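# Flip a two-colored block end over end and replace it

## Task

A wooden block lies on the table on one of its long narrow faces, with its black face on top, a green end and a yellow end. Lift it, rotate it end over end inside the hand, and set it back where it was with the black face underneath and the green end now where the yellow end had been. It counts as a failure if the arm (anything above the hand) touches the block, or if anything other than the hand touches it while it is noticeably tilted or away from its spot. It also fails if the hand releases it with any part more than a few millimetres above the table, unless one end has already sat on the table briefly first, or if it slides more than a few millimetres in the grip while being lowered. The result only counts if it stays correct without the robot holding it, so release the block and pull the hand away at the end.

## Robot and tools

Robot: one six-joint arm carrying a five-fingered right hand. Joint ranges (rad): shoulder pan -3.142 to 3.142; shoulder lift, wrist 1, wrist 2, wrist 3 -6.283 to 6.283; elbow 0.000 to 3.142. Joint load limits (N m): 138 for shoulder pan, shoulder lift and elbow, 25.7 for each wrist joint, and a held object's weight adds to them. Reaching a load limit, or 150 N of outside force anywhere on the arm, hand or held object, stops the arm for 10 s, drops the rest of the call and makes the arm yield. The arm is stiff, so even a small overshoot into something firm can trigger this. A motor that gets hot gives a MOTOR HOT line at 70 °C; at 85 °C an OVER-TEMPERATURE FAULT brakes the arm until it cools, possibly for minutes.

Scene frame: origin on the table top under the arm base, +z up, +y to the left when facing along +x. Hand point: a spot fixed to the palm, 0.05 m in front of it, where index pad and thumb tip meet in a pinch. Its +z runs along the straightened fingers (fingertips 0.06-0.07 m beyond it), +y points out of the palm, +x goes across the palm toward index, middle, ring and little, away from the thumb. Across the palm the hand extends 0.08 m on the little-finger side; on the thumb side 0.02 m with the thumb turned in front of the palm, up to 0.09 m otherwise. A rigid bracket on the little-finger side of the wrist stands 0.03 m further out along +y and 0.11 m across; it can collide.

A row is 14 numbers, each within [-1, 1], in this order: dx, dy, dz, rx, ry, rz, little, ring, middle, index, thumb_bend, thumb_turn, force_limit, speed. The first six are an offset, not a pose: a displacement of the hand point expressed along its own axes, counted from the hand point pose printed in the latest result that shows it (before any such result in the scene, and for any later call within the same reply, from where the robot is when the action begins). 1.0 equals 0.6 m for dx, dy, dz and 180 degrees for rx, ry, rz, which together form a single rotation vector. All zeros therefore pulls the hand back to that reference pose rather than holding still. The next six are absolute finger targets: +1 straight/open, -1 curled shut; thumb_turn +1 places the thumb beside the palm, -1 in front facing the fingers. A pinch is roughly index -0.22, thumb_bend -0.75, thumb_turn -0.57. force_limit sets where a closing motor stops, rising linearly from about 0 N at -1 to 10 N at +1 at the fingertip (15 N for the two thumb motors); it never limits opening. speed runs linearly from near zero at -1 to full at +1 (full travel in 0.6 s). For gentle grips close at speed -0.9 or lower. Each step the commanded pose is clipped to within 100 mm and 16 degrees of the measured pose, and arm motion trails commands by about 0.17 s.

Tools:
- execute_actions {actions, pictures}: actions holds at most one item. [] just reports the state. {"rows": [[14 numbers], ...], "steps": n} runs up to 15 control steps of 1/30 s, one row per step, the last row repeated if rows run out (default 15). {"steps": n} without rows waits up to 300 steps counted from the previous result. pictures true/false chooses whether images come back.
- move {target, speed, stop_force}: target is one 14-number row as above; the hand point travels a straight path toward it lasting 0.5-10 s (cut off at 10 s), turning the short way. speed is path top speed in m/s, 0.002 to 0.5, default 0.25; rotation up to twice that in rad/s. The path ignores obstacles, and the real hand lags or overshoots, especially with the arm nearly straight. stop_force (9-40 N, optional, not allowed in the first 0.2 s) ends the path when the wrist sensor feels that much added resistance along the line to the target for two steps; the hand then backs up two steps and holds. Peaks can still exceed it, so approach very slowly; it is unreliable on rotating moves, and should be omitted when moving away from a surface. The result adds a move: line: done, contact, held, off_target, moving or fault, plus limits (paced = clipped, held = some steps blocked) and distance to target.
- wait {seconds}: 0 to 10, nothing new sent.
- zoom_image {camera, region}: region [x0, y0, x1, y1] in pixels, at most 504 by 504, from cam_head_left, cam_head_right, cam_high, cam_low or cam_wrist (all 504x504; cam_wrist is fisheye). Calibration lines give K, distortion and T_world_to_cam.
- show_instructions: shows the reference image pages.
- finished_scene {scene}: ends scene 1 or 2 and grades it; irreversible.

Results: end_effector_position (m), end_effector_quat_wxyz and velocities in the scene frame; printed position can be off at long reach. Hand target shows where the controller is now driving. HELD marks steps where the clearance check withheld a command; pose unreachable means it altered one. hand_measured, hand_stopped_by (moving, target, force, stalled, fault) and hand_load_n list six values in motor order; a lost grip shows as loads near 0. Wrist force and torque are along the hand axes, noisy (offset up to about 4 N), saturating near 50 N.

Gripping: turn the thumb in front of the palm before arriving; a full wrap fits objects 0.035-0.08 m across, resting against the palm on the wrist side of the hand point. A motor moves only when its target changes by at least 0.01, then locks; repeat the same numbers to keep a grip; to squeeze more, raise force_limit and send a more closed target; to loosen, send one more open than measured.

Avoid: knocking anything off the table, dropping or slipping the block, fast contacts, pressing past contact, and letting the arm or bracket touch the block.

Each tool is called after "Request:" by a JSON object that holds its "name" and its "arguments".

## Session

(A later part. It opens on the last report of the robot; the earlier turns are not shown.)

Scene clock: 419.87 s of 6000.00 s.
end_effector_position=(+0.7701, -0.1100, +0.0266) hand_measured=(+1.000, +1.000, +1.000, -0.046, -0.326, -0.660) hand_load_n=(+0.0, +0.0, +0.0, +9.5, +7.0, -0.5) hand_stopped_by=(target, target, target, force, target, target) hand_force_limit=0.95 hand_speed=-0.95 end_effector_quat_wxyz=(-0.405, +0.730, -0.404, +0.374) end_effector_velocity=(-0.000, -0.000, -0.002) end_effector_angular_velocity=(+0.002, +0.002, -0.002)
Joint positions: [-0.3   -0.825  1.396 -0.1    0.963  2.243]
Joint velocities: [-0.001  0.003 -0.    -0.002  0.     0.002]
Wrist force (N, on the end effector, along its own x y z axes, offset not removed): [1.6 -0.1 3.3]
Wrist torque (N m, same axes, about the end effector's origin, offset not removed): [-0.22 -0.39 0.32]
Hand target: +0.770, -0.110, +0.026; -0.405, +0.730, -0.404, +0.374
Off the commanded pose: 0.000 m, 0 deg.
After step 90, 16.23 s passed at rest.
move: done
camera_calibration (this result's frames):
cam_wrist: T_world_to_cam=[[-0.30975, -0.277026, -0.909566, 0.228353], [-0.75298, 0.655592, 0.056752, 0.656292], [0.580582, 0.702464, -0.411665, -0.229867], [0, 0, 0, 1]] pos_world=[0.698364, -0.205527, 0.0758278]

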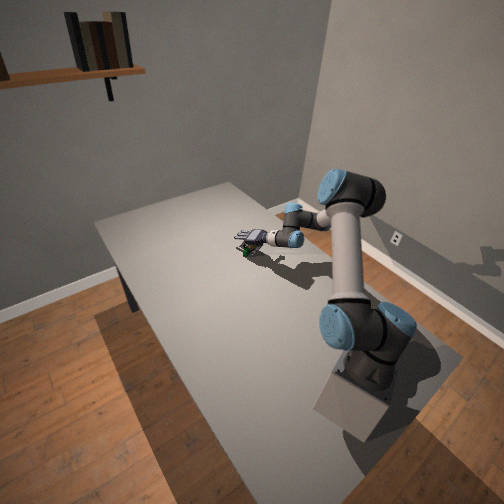

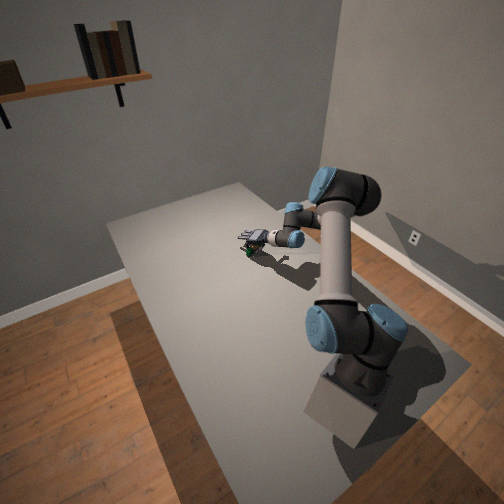

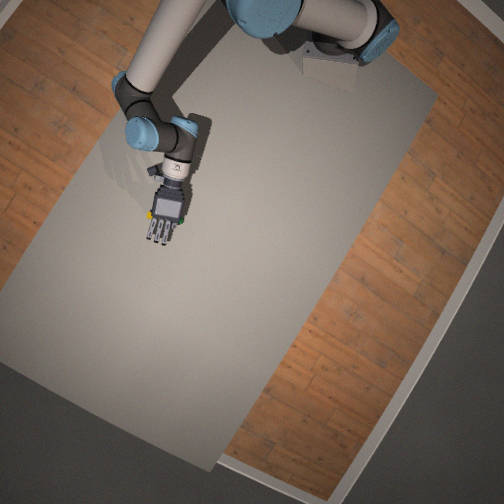

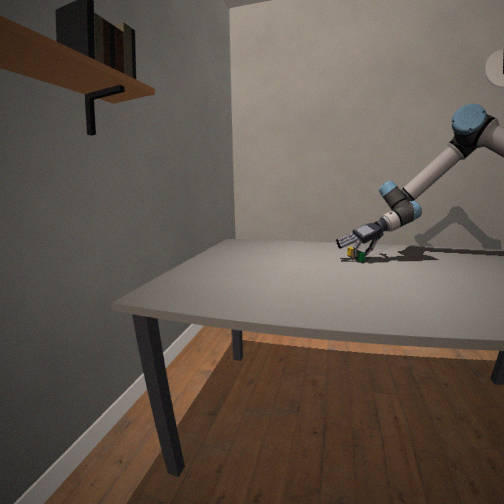

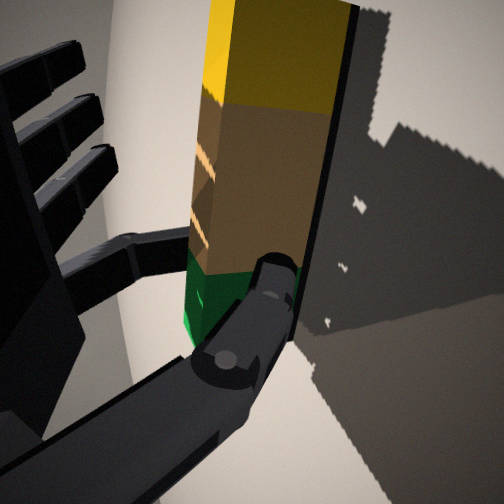

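Request:
{"name": "move", "arguments": {"target": [-0.00113,0.004615,0.00203,0,0,0,1,1,1,-0.25,-0.33,-0.66,0.95,-0.95], "speed": 0.005}}

Request:
{"name": "zoom_image", "arguments": {"camera": "cam_wrist", "region": [310,0,410,100]}}

Request:
{"name": "zoom_image", "arguments": {"camera": "cam_wrist", "region": [260,280,360,380]}}

Scene clock: 433.43 s of 6000.00 s.
end_effector_position=(+0.7702, -0.1100, +0.0236) hand_measured=(+1.000, +1.000, +1.000, -0.046, -0.326, -0.660) hand_load_n=(+0.0, +0.0, +0.0, +9.0, +7.0, -0.5) hand_stopped_by=(target, target, target, force, target, target) hand_force_limit=0.95 hand_speed=-0.95 end_effector_quat_wxyz=(-0.405, +0.730, -0.404, +0.374) end_effector_velocity=(-0.001, -0.001, -0.001) end_effector_angular_velocity=(-0.000, +0.002, -0.002)
Joint positions: [-0.301 -0.82   1.395 -0.104  0.962  2.242]
Joint velocities: [-0.001  0.001  0.001 -0.001  0.001 -0.   ]
Wrist force (N, on the end effector, along its own x y z axes, offset not removed): [1.0 -3.5 -1.2]
Wrist torque (N m, same axes, about the end effector's origin, offset not removed): [-0.10 -0.02 0.03]
Hand target: +0.770, -0.110, +0.023; -0.405, +0.730, -0.404, +0.374
Off the commanded pose: 0.000 m, 0 deg.
After step 90, 9.73 s passed at rest.
move: done
camera_calibration (this result's frames):
cam_wrist: T_world_to_cam=[[-0.309685, -0.277051, -0.909581, 0.225575], [-0.752988, 0.655588, 0.0566835, 0.656492], [0.580607, 0.702458, -0.411642, -0.231123], [0, 0, 0, 1]] pos_world=[0.698379, -0.205539, 0.072827]

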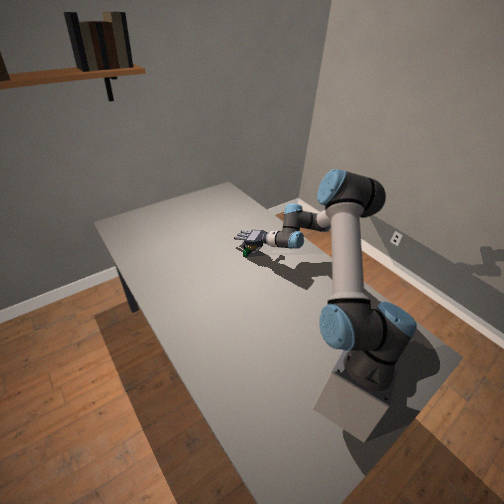

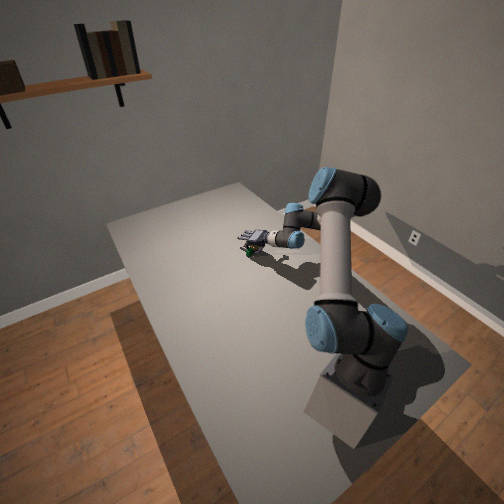

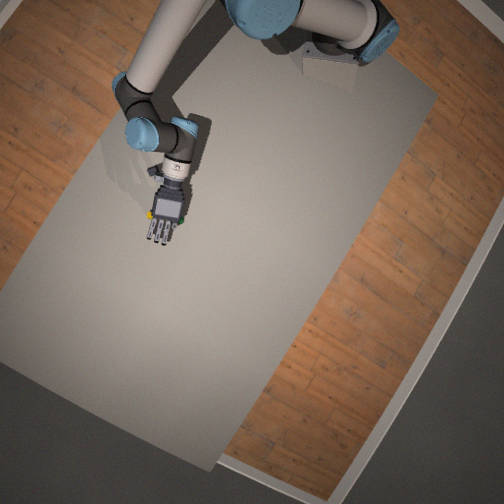

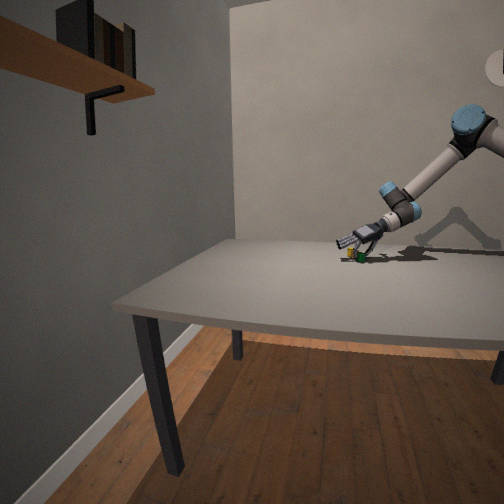

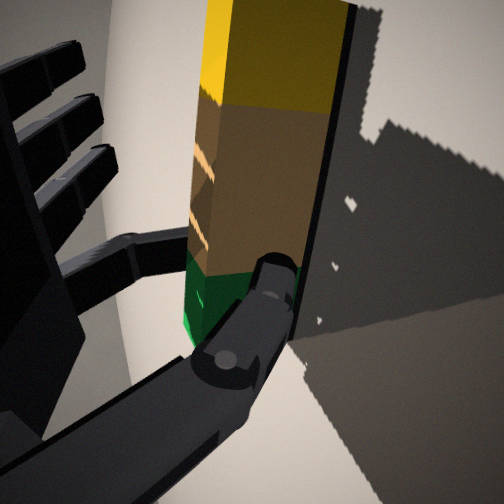

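Region (310, 0, 410, 100) of cam_wrist's 504x504 image, scaled by 5.040, with more detail than that image has.

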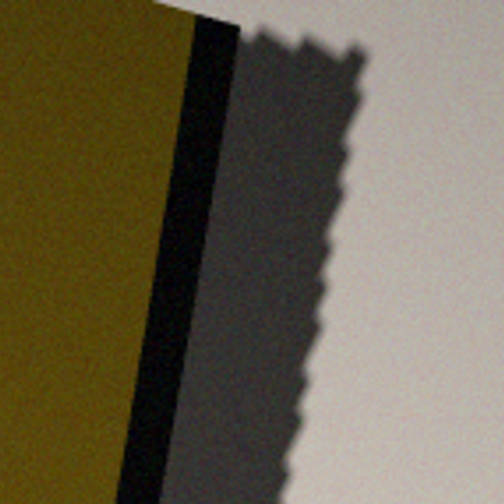

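Region (260, 280, 360, 380) of cam_wrist's 504x504 image, scaled by 5.040, with more detail than that image has.

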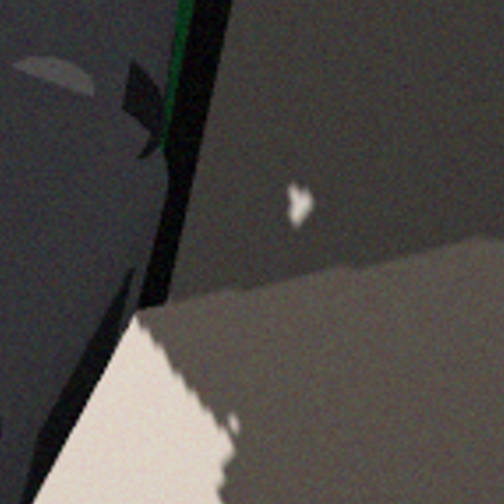

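Both ends are on the table. Releasing and backing off.

Request:
{"name": "execute_actions", "arguments": {"actions": [{"rows": [[0,0,0,0,0,0,1,1,1,0.0,-0.33,-0.66,0.95,-0.95]], "steps": 15}], "pictures": false}}

Request:
{"name": "move", "arguments": {"target": [0.0002,0.0013,-0.0049,0,0,0,1,1,1,0.28,-0.33,-0.66,0.95,-0.7], "speed": 0.008}}

Scene clock: 439.03 s of 6000.00 s.
end_effector_position=(+0.7701, -0.1100, +0.0235) hand_measured=(+1.000, +1.000, +1.000, -0.014, -0.328, -0.660) hand_load_n=(+0.0, +0.0, +0.0, +1.0, +1.0, +0.0) hand_stopped_by=(target, target, target, moving, target, target) hand_force_limit=0.95 hand_speed=-0.95 end_effector_quat_wxyz=(-0.405, +0.730, -0.404, +0.374) end_effector_velocity=(-0.000, -0.001, -0.000) end_effector_angular_velocity=(-0.002, +0.000, -0.001)
Joint positions: [-0.301 -0.82   1.395 -0.104  0.962  2.242]
Joint velocities: [-0.001 -0.     0.     0.     0.001 -0.001]
Wrist force (N, on the end effector, along its own x y z axes, offset not removed): [-0.6 -1.7 1.7]
Wrist torque (N m, same axes, about the end effector's origin, offset not removed): [-0.40 0.02 0.04]
Hand target: +0.770, -0.110, +0.024; -0.405, +0.730, -0.404, +0.374
Off the commanded pose: 0.000 m, 0 deg.
Steps of this call (steps 1 to 90: nothing new was sent; then 2.10 s passed at rest; steps 91 to 105: all 15 steps of this action). Readings (end_effector_position | what the end effector reports):
91: (+0.7701, -0.1100, +0.0235) | hand_measured=(+1.000, +1.000, +1.000, -0.046, -0.326, -0.660) hand_load_n=(+0.0, +0.0, +0.0, +9.0, +6.5, -0.5) hand_stopped_by=(target, target, target, moving, target, target) hand_force_limit=0.95 hand_speed=-0.95
92: (+0.7701, -0.1100, +0.0235) | hand_measured=(+1.000, +1.000, +1.000, -0.046, -0.326, -0.660) hand_load_n=(+0.0, +0.0, +0.0, +9.0, +6.5, -0.5) hand_stopped_by=(target, target, target, moving, target, target) hand_force_limit=0.95 hand_speed=-0.95
94: (+0.7701, -0.1100, +0.0235) | hand_measured=(+1.000, +1.000, +1.000, -0.042, -0.326, -0.660) hand_load_n=(+0.0, +0.0, +0.0, +8.5, +6.5, -0.5) hand_stopped_by=(target, target, target, moving, target, target) hand_force_limit=0.95 hand_speed=-0.95
98: (+0.7701, -0.1100, +0.0235) | hand_measured=(+1.000, +1.000, +1.000, -0.032, -0.326, -0.660) hand_load_n=(+0.0, +0.0, +0.0, +5.5, +4.0, -0.5) hand_stopped_by=(target, target, target, moving, target, target) hand_force_limit=0.95 hand_speed=-0.95
105: the state above

Scene clock: 440.13 s of 6000.00 s.
end_effector_position=(+0.7674, -0.1112, +0.0240) hand_measured=(+1.000, +1.000, +1.000, +0.280, -0.330, -0.660) hand_load_n=(+0.0, +0.0, +0.0, +0.0, +0.0, +0.0) hand_stopped_by=(target, target, target, target, target, target) hand_force_limit=0.95 hand_speed=-0.70 end_effector_quat_wxyz=(-0.405, +0.730, -0.404, +0.374) end_effector_velocity=(-0.000, -0.000, +0.000) end_effector_angular_velocity=(+0.001, -0.000, -0.001)
Joint positions: [-0.305 -0.825  1.404 -0.106  0.959  2.24 ]
Joint velocities: [-0.    -0.     0.    -0.001 -0.     0.001]
Wrist force (N, on the end effector, along its own x y z axes, offset not removed): [-1.7 2.1 0.9]
Wrist torque (N m, same axes, about the end effector's origin, offset not removed): [0.28 0.13 -0.16]
Hand target: +0.767, -0.111, +0.024; -0.405, +0.730, -0.404, +0.374
Off the commanded pose: 0.000 m, 0 deg.
move: done
camera_calibration (this result's frames):
cam_wrist: T_world_to_cam=[[-0.309766, -0.277015, -0.909564, 0.224825], [-0.752983, 0.655586, 0.056776, 0.655184], [0.58057, 0.702474, -0.411666, -0.228469], [0, 0, 0, 1]] pos_world=[0.695628, -0.206756, 0.0732411]

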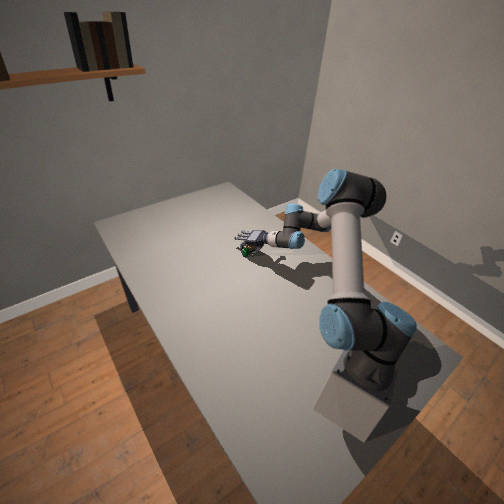

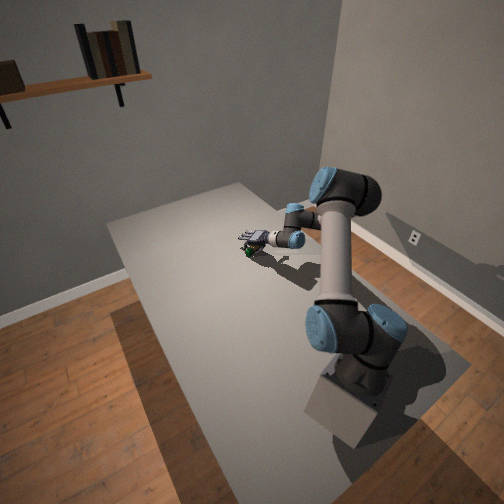

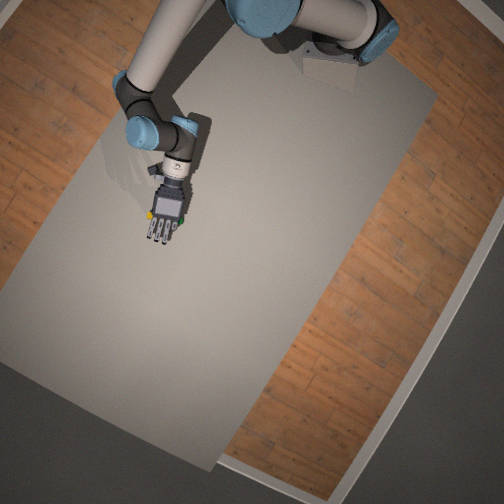

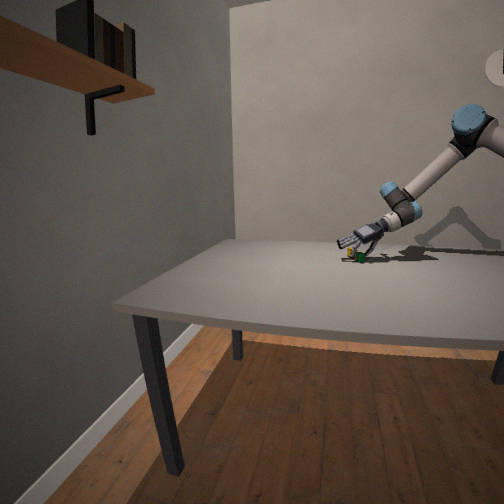

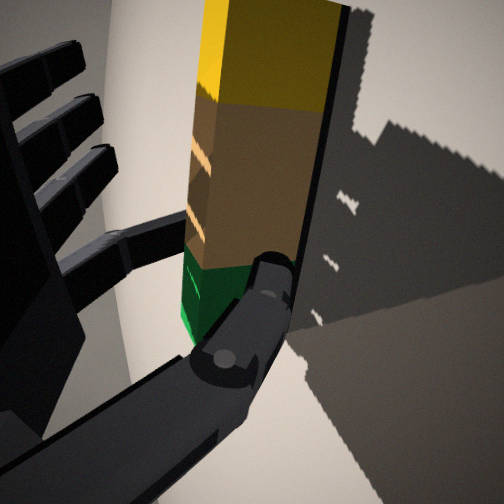

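Request:
{"name": "execute_actions", "arguments": {"actions": []}}

Scene clock: 448.80 s of 6000.00 s.
end_effector_position=(+0.7674, -0.1112, +0.0240) hand_measured=(+1.000, +1.000, +1.000, +0.280, -0.330, -0.660) hand_load_n=(+0.0, +0.0, +0.0, +0.0, +0.0, +0.0) hand_stopped_by=(target, target, target, target, target, target) hand_force_limit=0.95 hand_speed=-0.70 end_effector_quat_wxyz=(-0.405, +0.730, -0.404, +0.374) end_effector_velocity=(+0.000, -0.001, +0.001) end_effector_angular_velocity=(-0.003, -0.002, -0.000)
Joint positions: [-0.305 -0.825  1.404 -0.106  0.959  2.24 ]
Joint velocities: [ 0.    -0.002  0.001  0.     0.001 -0.002]
Wrist force (N, on the end effector, along its own x y z axes, offset not removed): [-1.3 1.7 2.4]
Wrist torque (N m, same axes, about the end effector's origin, offset not removed): [0.02 -0.02 0.04]
Hand target: +0.767, -0.111, +0.024; -0.405, +0.730, -0.404, +0.374
Off the commanded pose: 0.000 m, 0 deg.
Steps of this call (steps 1 to 90: nothing new was sent; then 5.67 s passed at rest). Readings (end_effector_position | what the end effector reports):
1: (+0.7674, -0.1112, +0.0240) | hand_measured=(+1.000, +1.000, +1.000, +0.280, -0.330, -0.660) hand_load_n=(+0.0, +0.0, +0.0, +0.0, +0.0, +0.0) hand_stopped_by=(target, target, target, target, target, target) hand_force_limit=0.95 hand_speed=-0.70
2: (+0.7674, -0.1112, +0.0240) | hand_measured=(+1.000, +1.000, +1.000, +0.280, -0.330, -0.660) hand_load_n=(+0.0, +0.0, +0.0, +0.0, +0.0, +0.0) hand_stopped_by=(target, target, target, target, target, target) hand_force_limit=0.95 hand_speed=-0.70
4: (+0.7674, -0.1112, +0.0240) | hand_measured=(+1.000, +1.000, +1.000, +0.280, -0.330, -0.660) hand_load_n=(+0.0, +0.0, +0.0, +0.0, +0.0, +0.0) hand_stopped_by=(target, target, target, target, target, target) hand_force_limit=0.95 hand_speed=-0.70
8: (+0.7674, -0.1112, +0.0240) | hand_measured=(+1.000, +1.000, +1.000, +0.280, -0.330, -0.660) hand_load_n=(+0.0, +0.0, +0.0, +0.0, +0.0, +0.0) hand_stopped_by=(target, target, target, target, target, target) hand_force_limit=0.95 hand_speed=-0.70
90: the state above
camera_calibration (this result's frames):
cam_wrist: T_world_to_cam=[[-0.309766, -0.277015, -0.909565, 0.224821], [-0.752982, 0.655587, 0.0567754, 0.655177], [0.580571, 0.702473, -0.411666, -0.228458], [0, 0, 0, 1]] pos_world=[0.695615, -0.206762, 0.073243]

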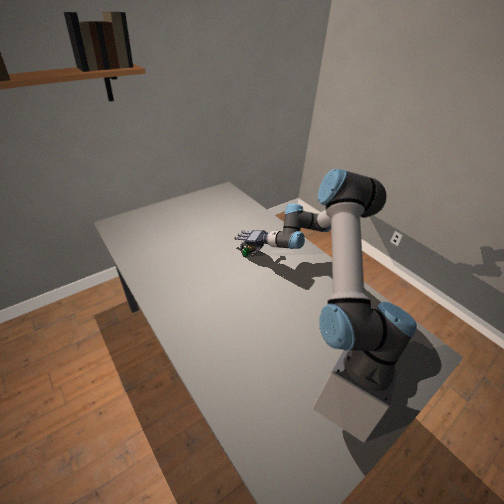

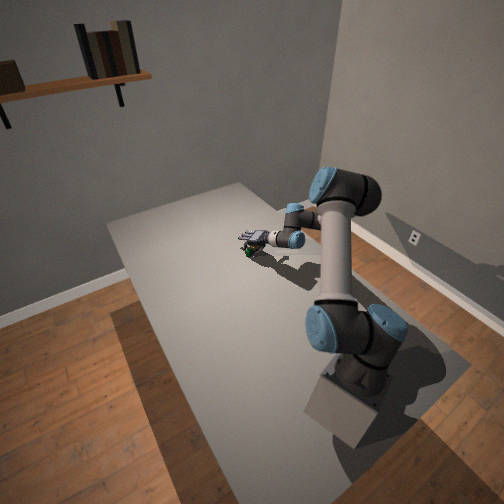

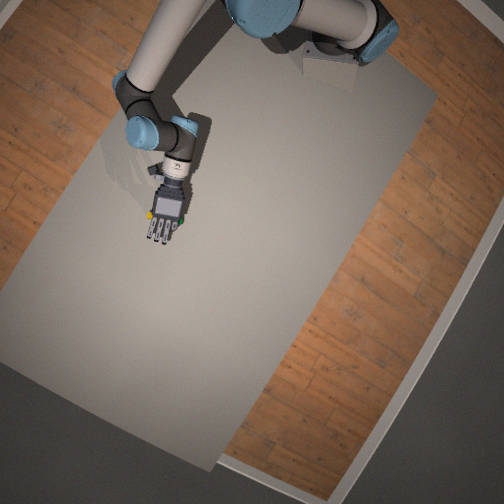

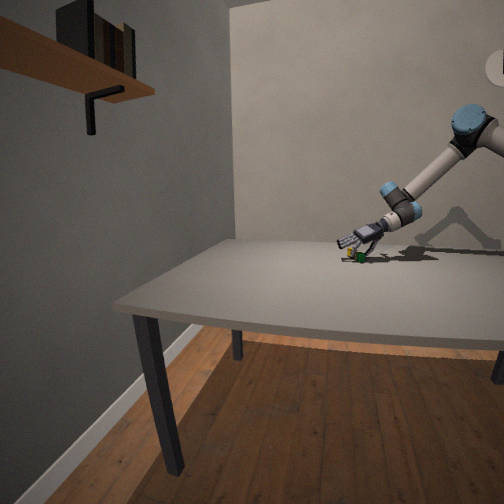

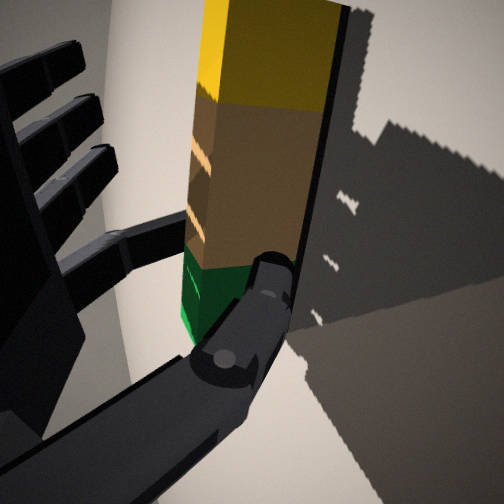

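Request:
{"name": "move", "arguments": {"target": [0.0583,-0.2382,-0.1047,0,0,0,1,1,1,0.28,-0.33,-0.66,0.95,-0.7], "speed": 0.15}}

Scene clock: 455.87 s of 6000.00 s.
end_effector_position=(+0.7675, -0.1110, +0.1838) hand_measured=(+1.000, +1.000, +1.000, +0.280, -0.330, -0.660) hand_load_n=(+0.0, +0.0, +0.0, +0.0, +0.0, +0.0) hand_stopped_by=(target, target, target, target, target, target) hand_force_limit=0.95 hand_speed=-0.70 end_effector_quat_wxyz=(-0.405, +0.730, -0.404, +0.374) end_effector_velocity=(-0.000, -0.000, +0.002) end_effector_angular_velocity=(-0.002, -0.001, +0.001)
Joint positions: [-0.234 -1.047  1.355  0.143  1.022  2.277]
Joint velocities: [ 0.    -0.003 -0.001  0.003  0.    -0.002]
Wrist force (N, on the end effector, along its own x y z axes, offset not removed): [-0.9 1.2 -0.5]
Wrist torque (N m, same axes, about the end effector's origin, offset not removed): [0.18 0.02 0.15]
Hand target: +0.767, -0.111, +0.184; -0.405, +0.730, -0.404, +0.374
Off the commanded pose: 0.000 m, 0 deg.
After step 90, 2.53 s passed at rest.
move: done
camera_calibration (this result's frames):
cam_wrist: T_world_to_cam=[[-0.309809, -0.277021, -0.909548, 0.370315], [-0.752994, 0.655569, 0.0568172, 0.645999], [0.580532, 0.702487, -0.411697, -0.162892], [0, 0, 0, 1]] pos_world=[0.695724, -0.206483, 0.233054]

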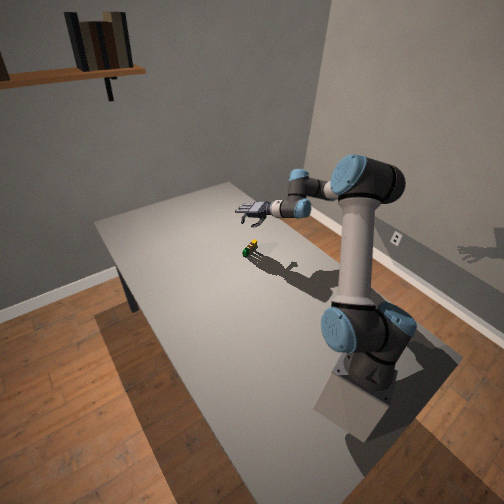

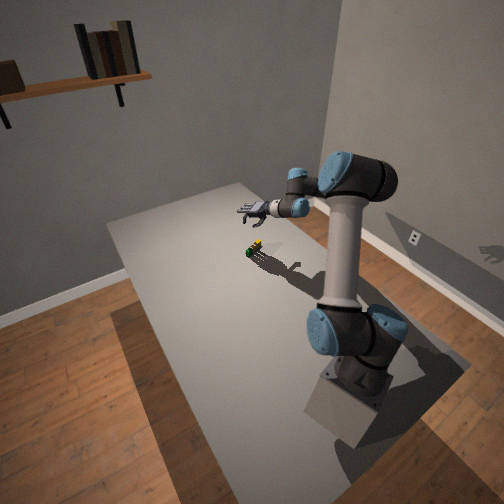

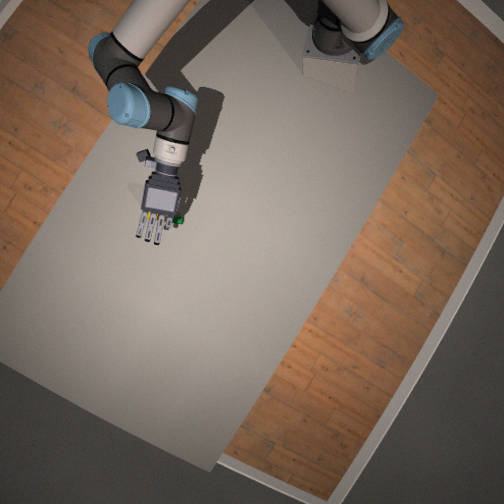

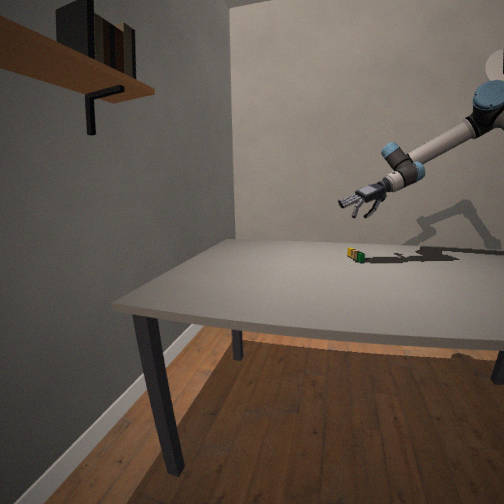

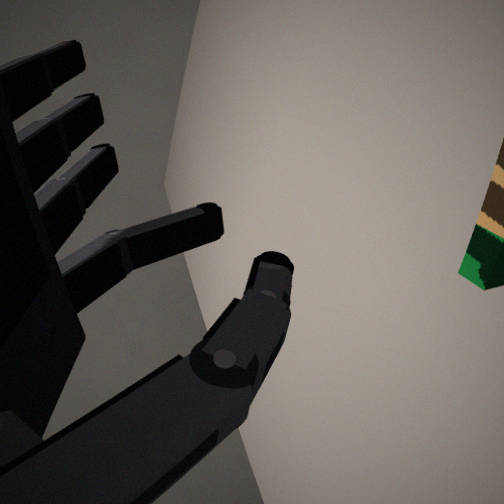

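Request:
{"name": "zoom_image", "arguments": {"camera": "cam_low", "region": [335, 230, 385, 280]}}

Region (335, 230, 385, 280) of cam_low's 504x504 image, scaled by 10.080, with more detail than that image has.

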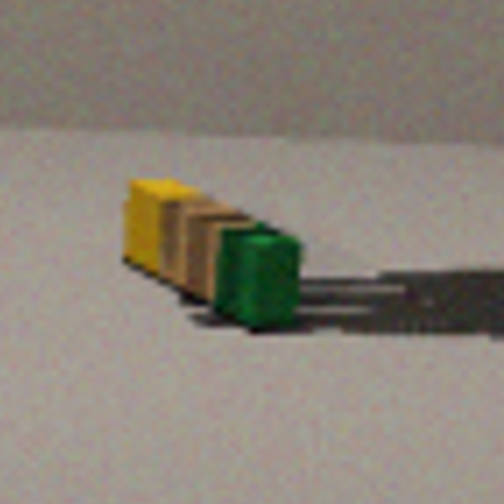

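The block stands upright in its original outline, black face down, with green where yellow was, and the hand is clear.

Request:
{"name": "finished_scene", "arguments": {"scene": 2}}

The scene is finished: the task was done.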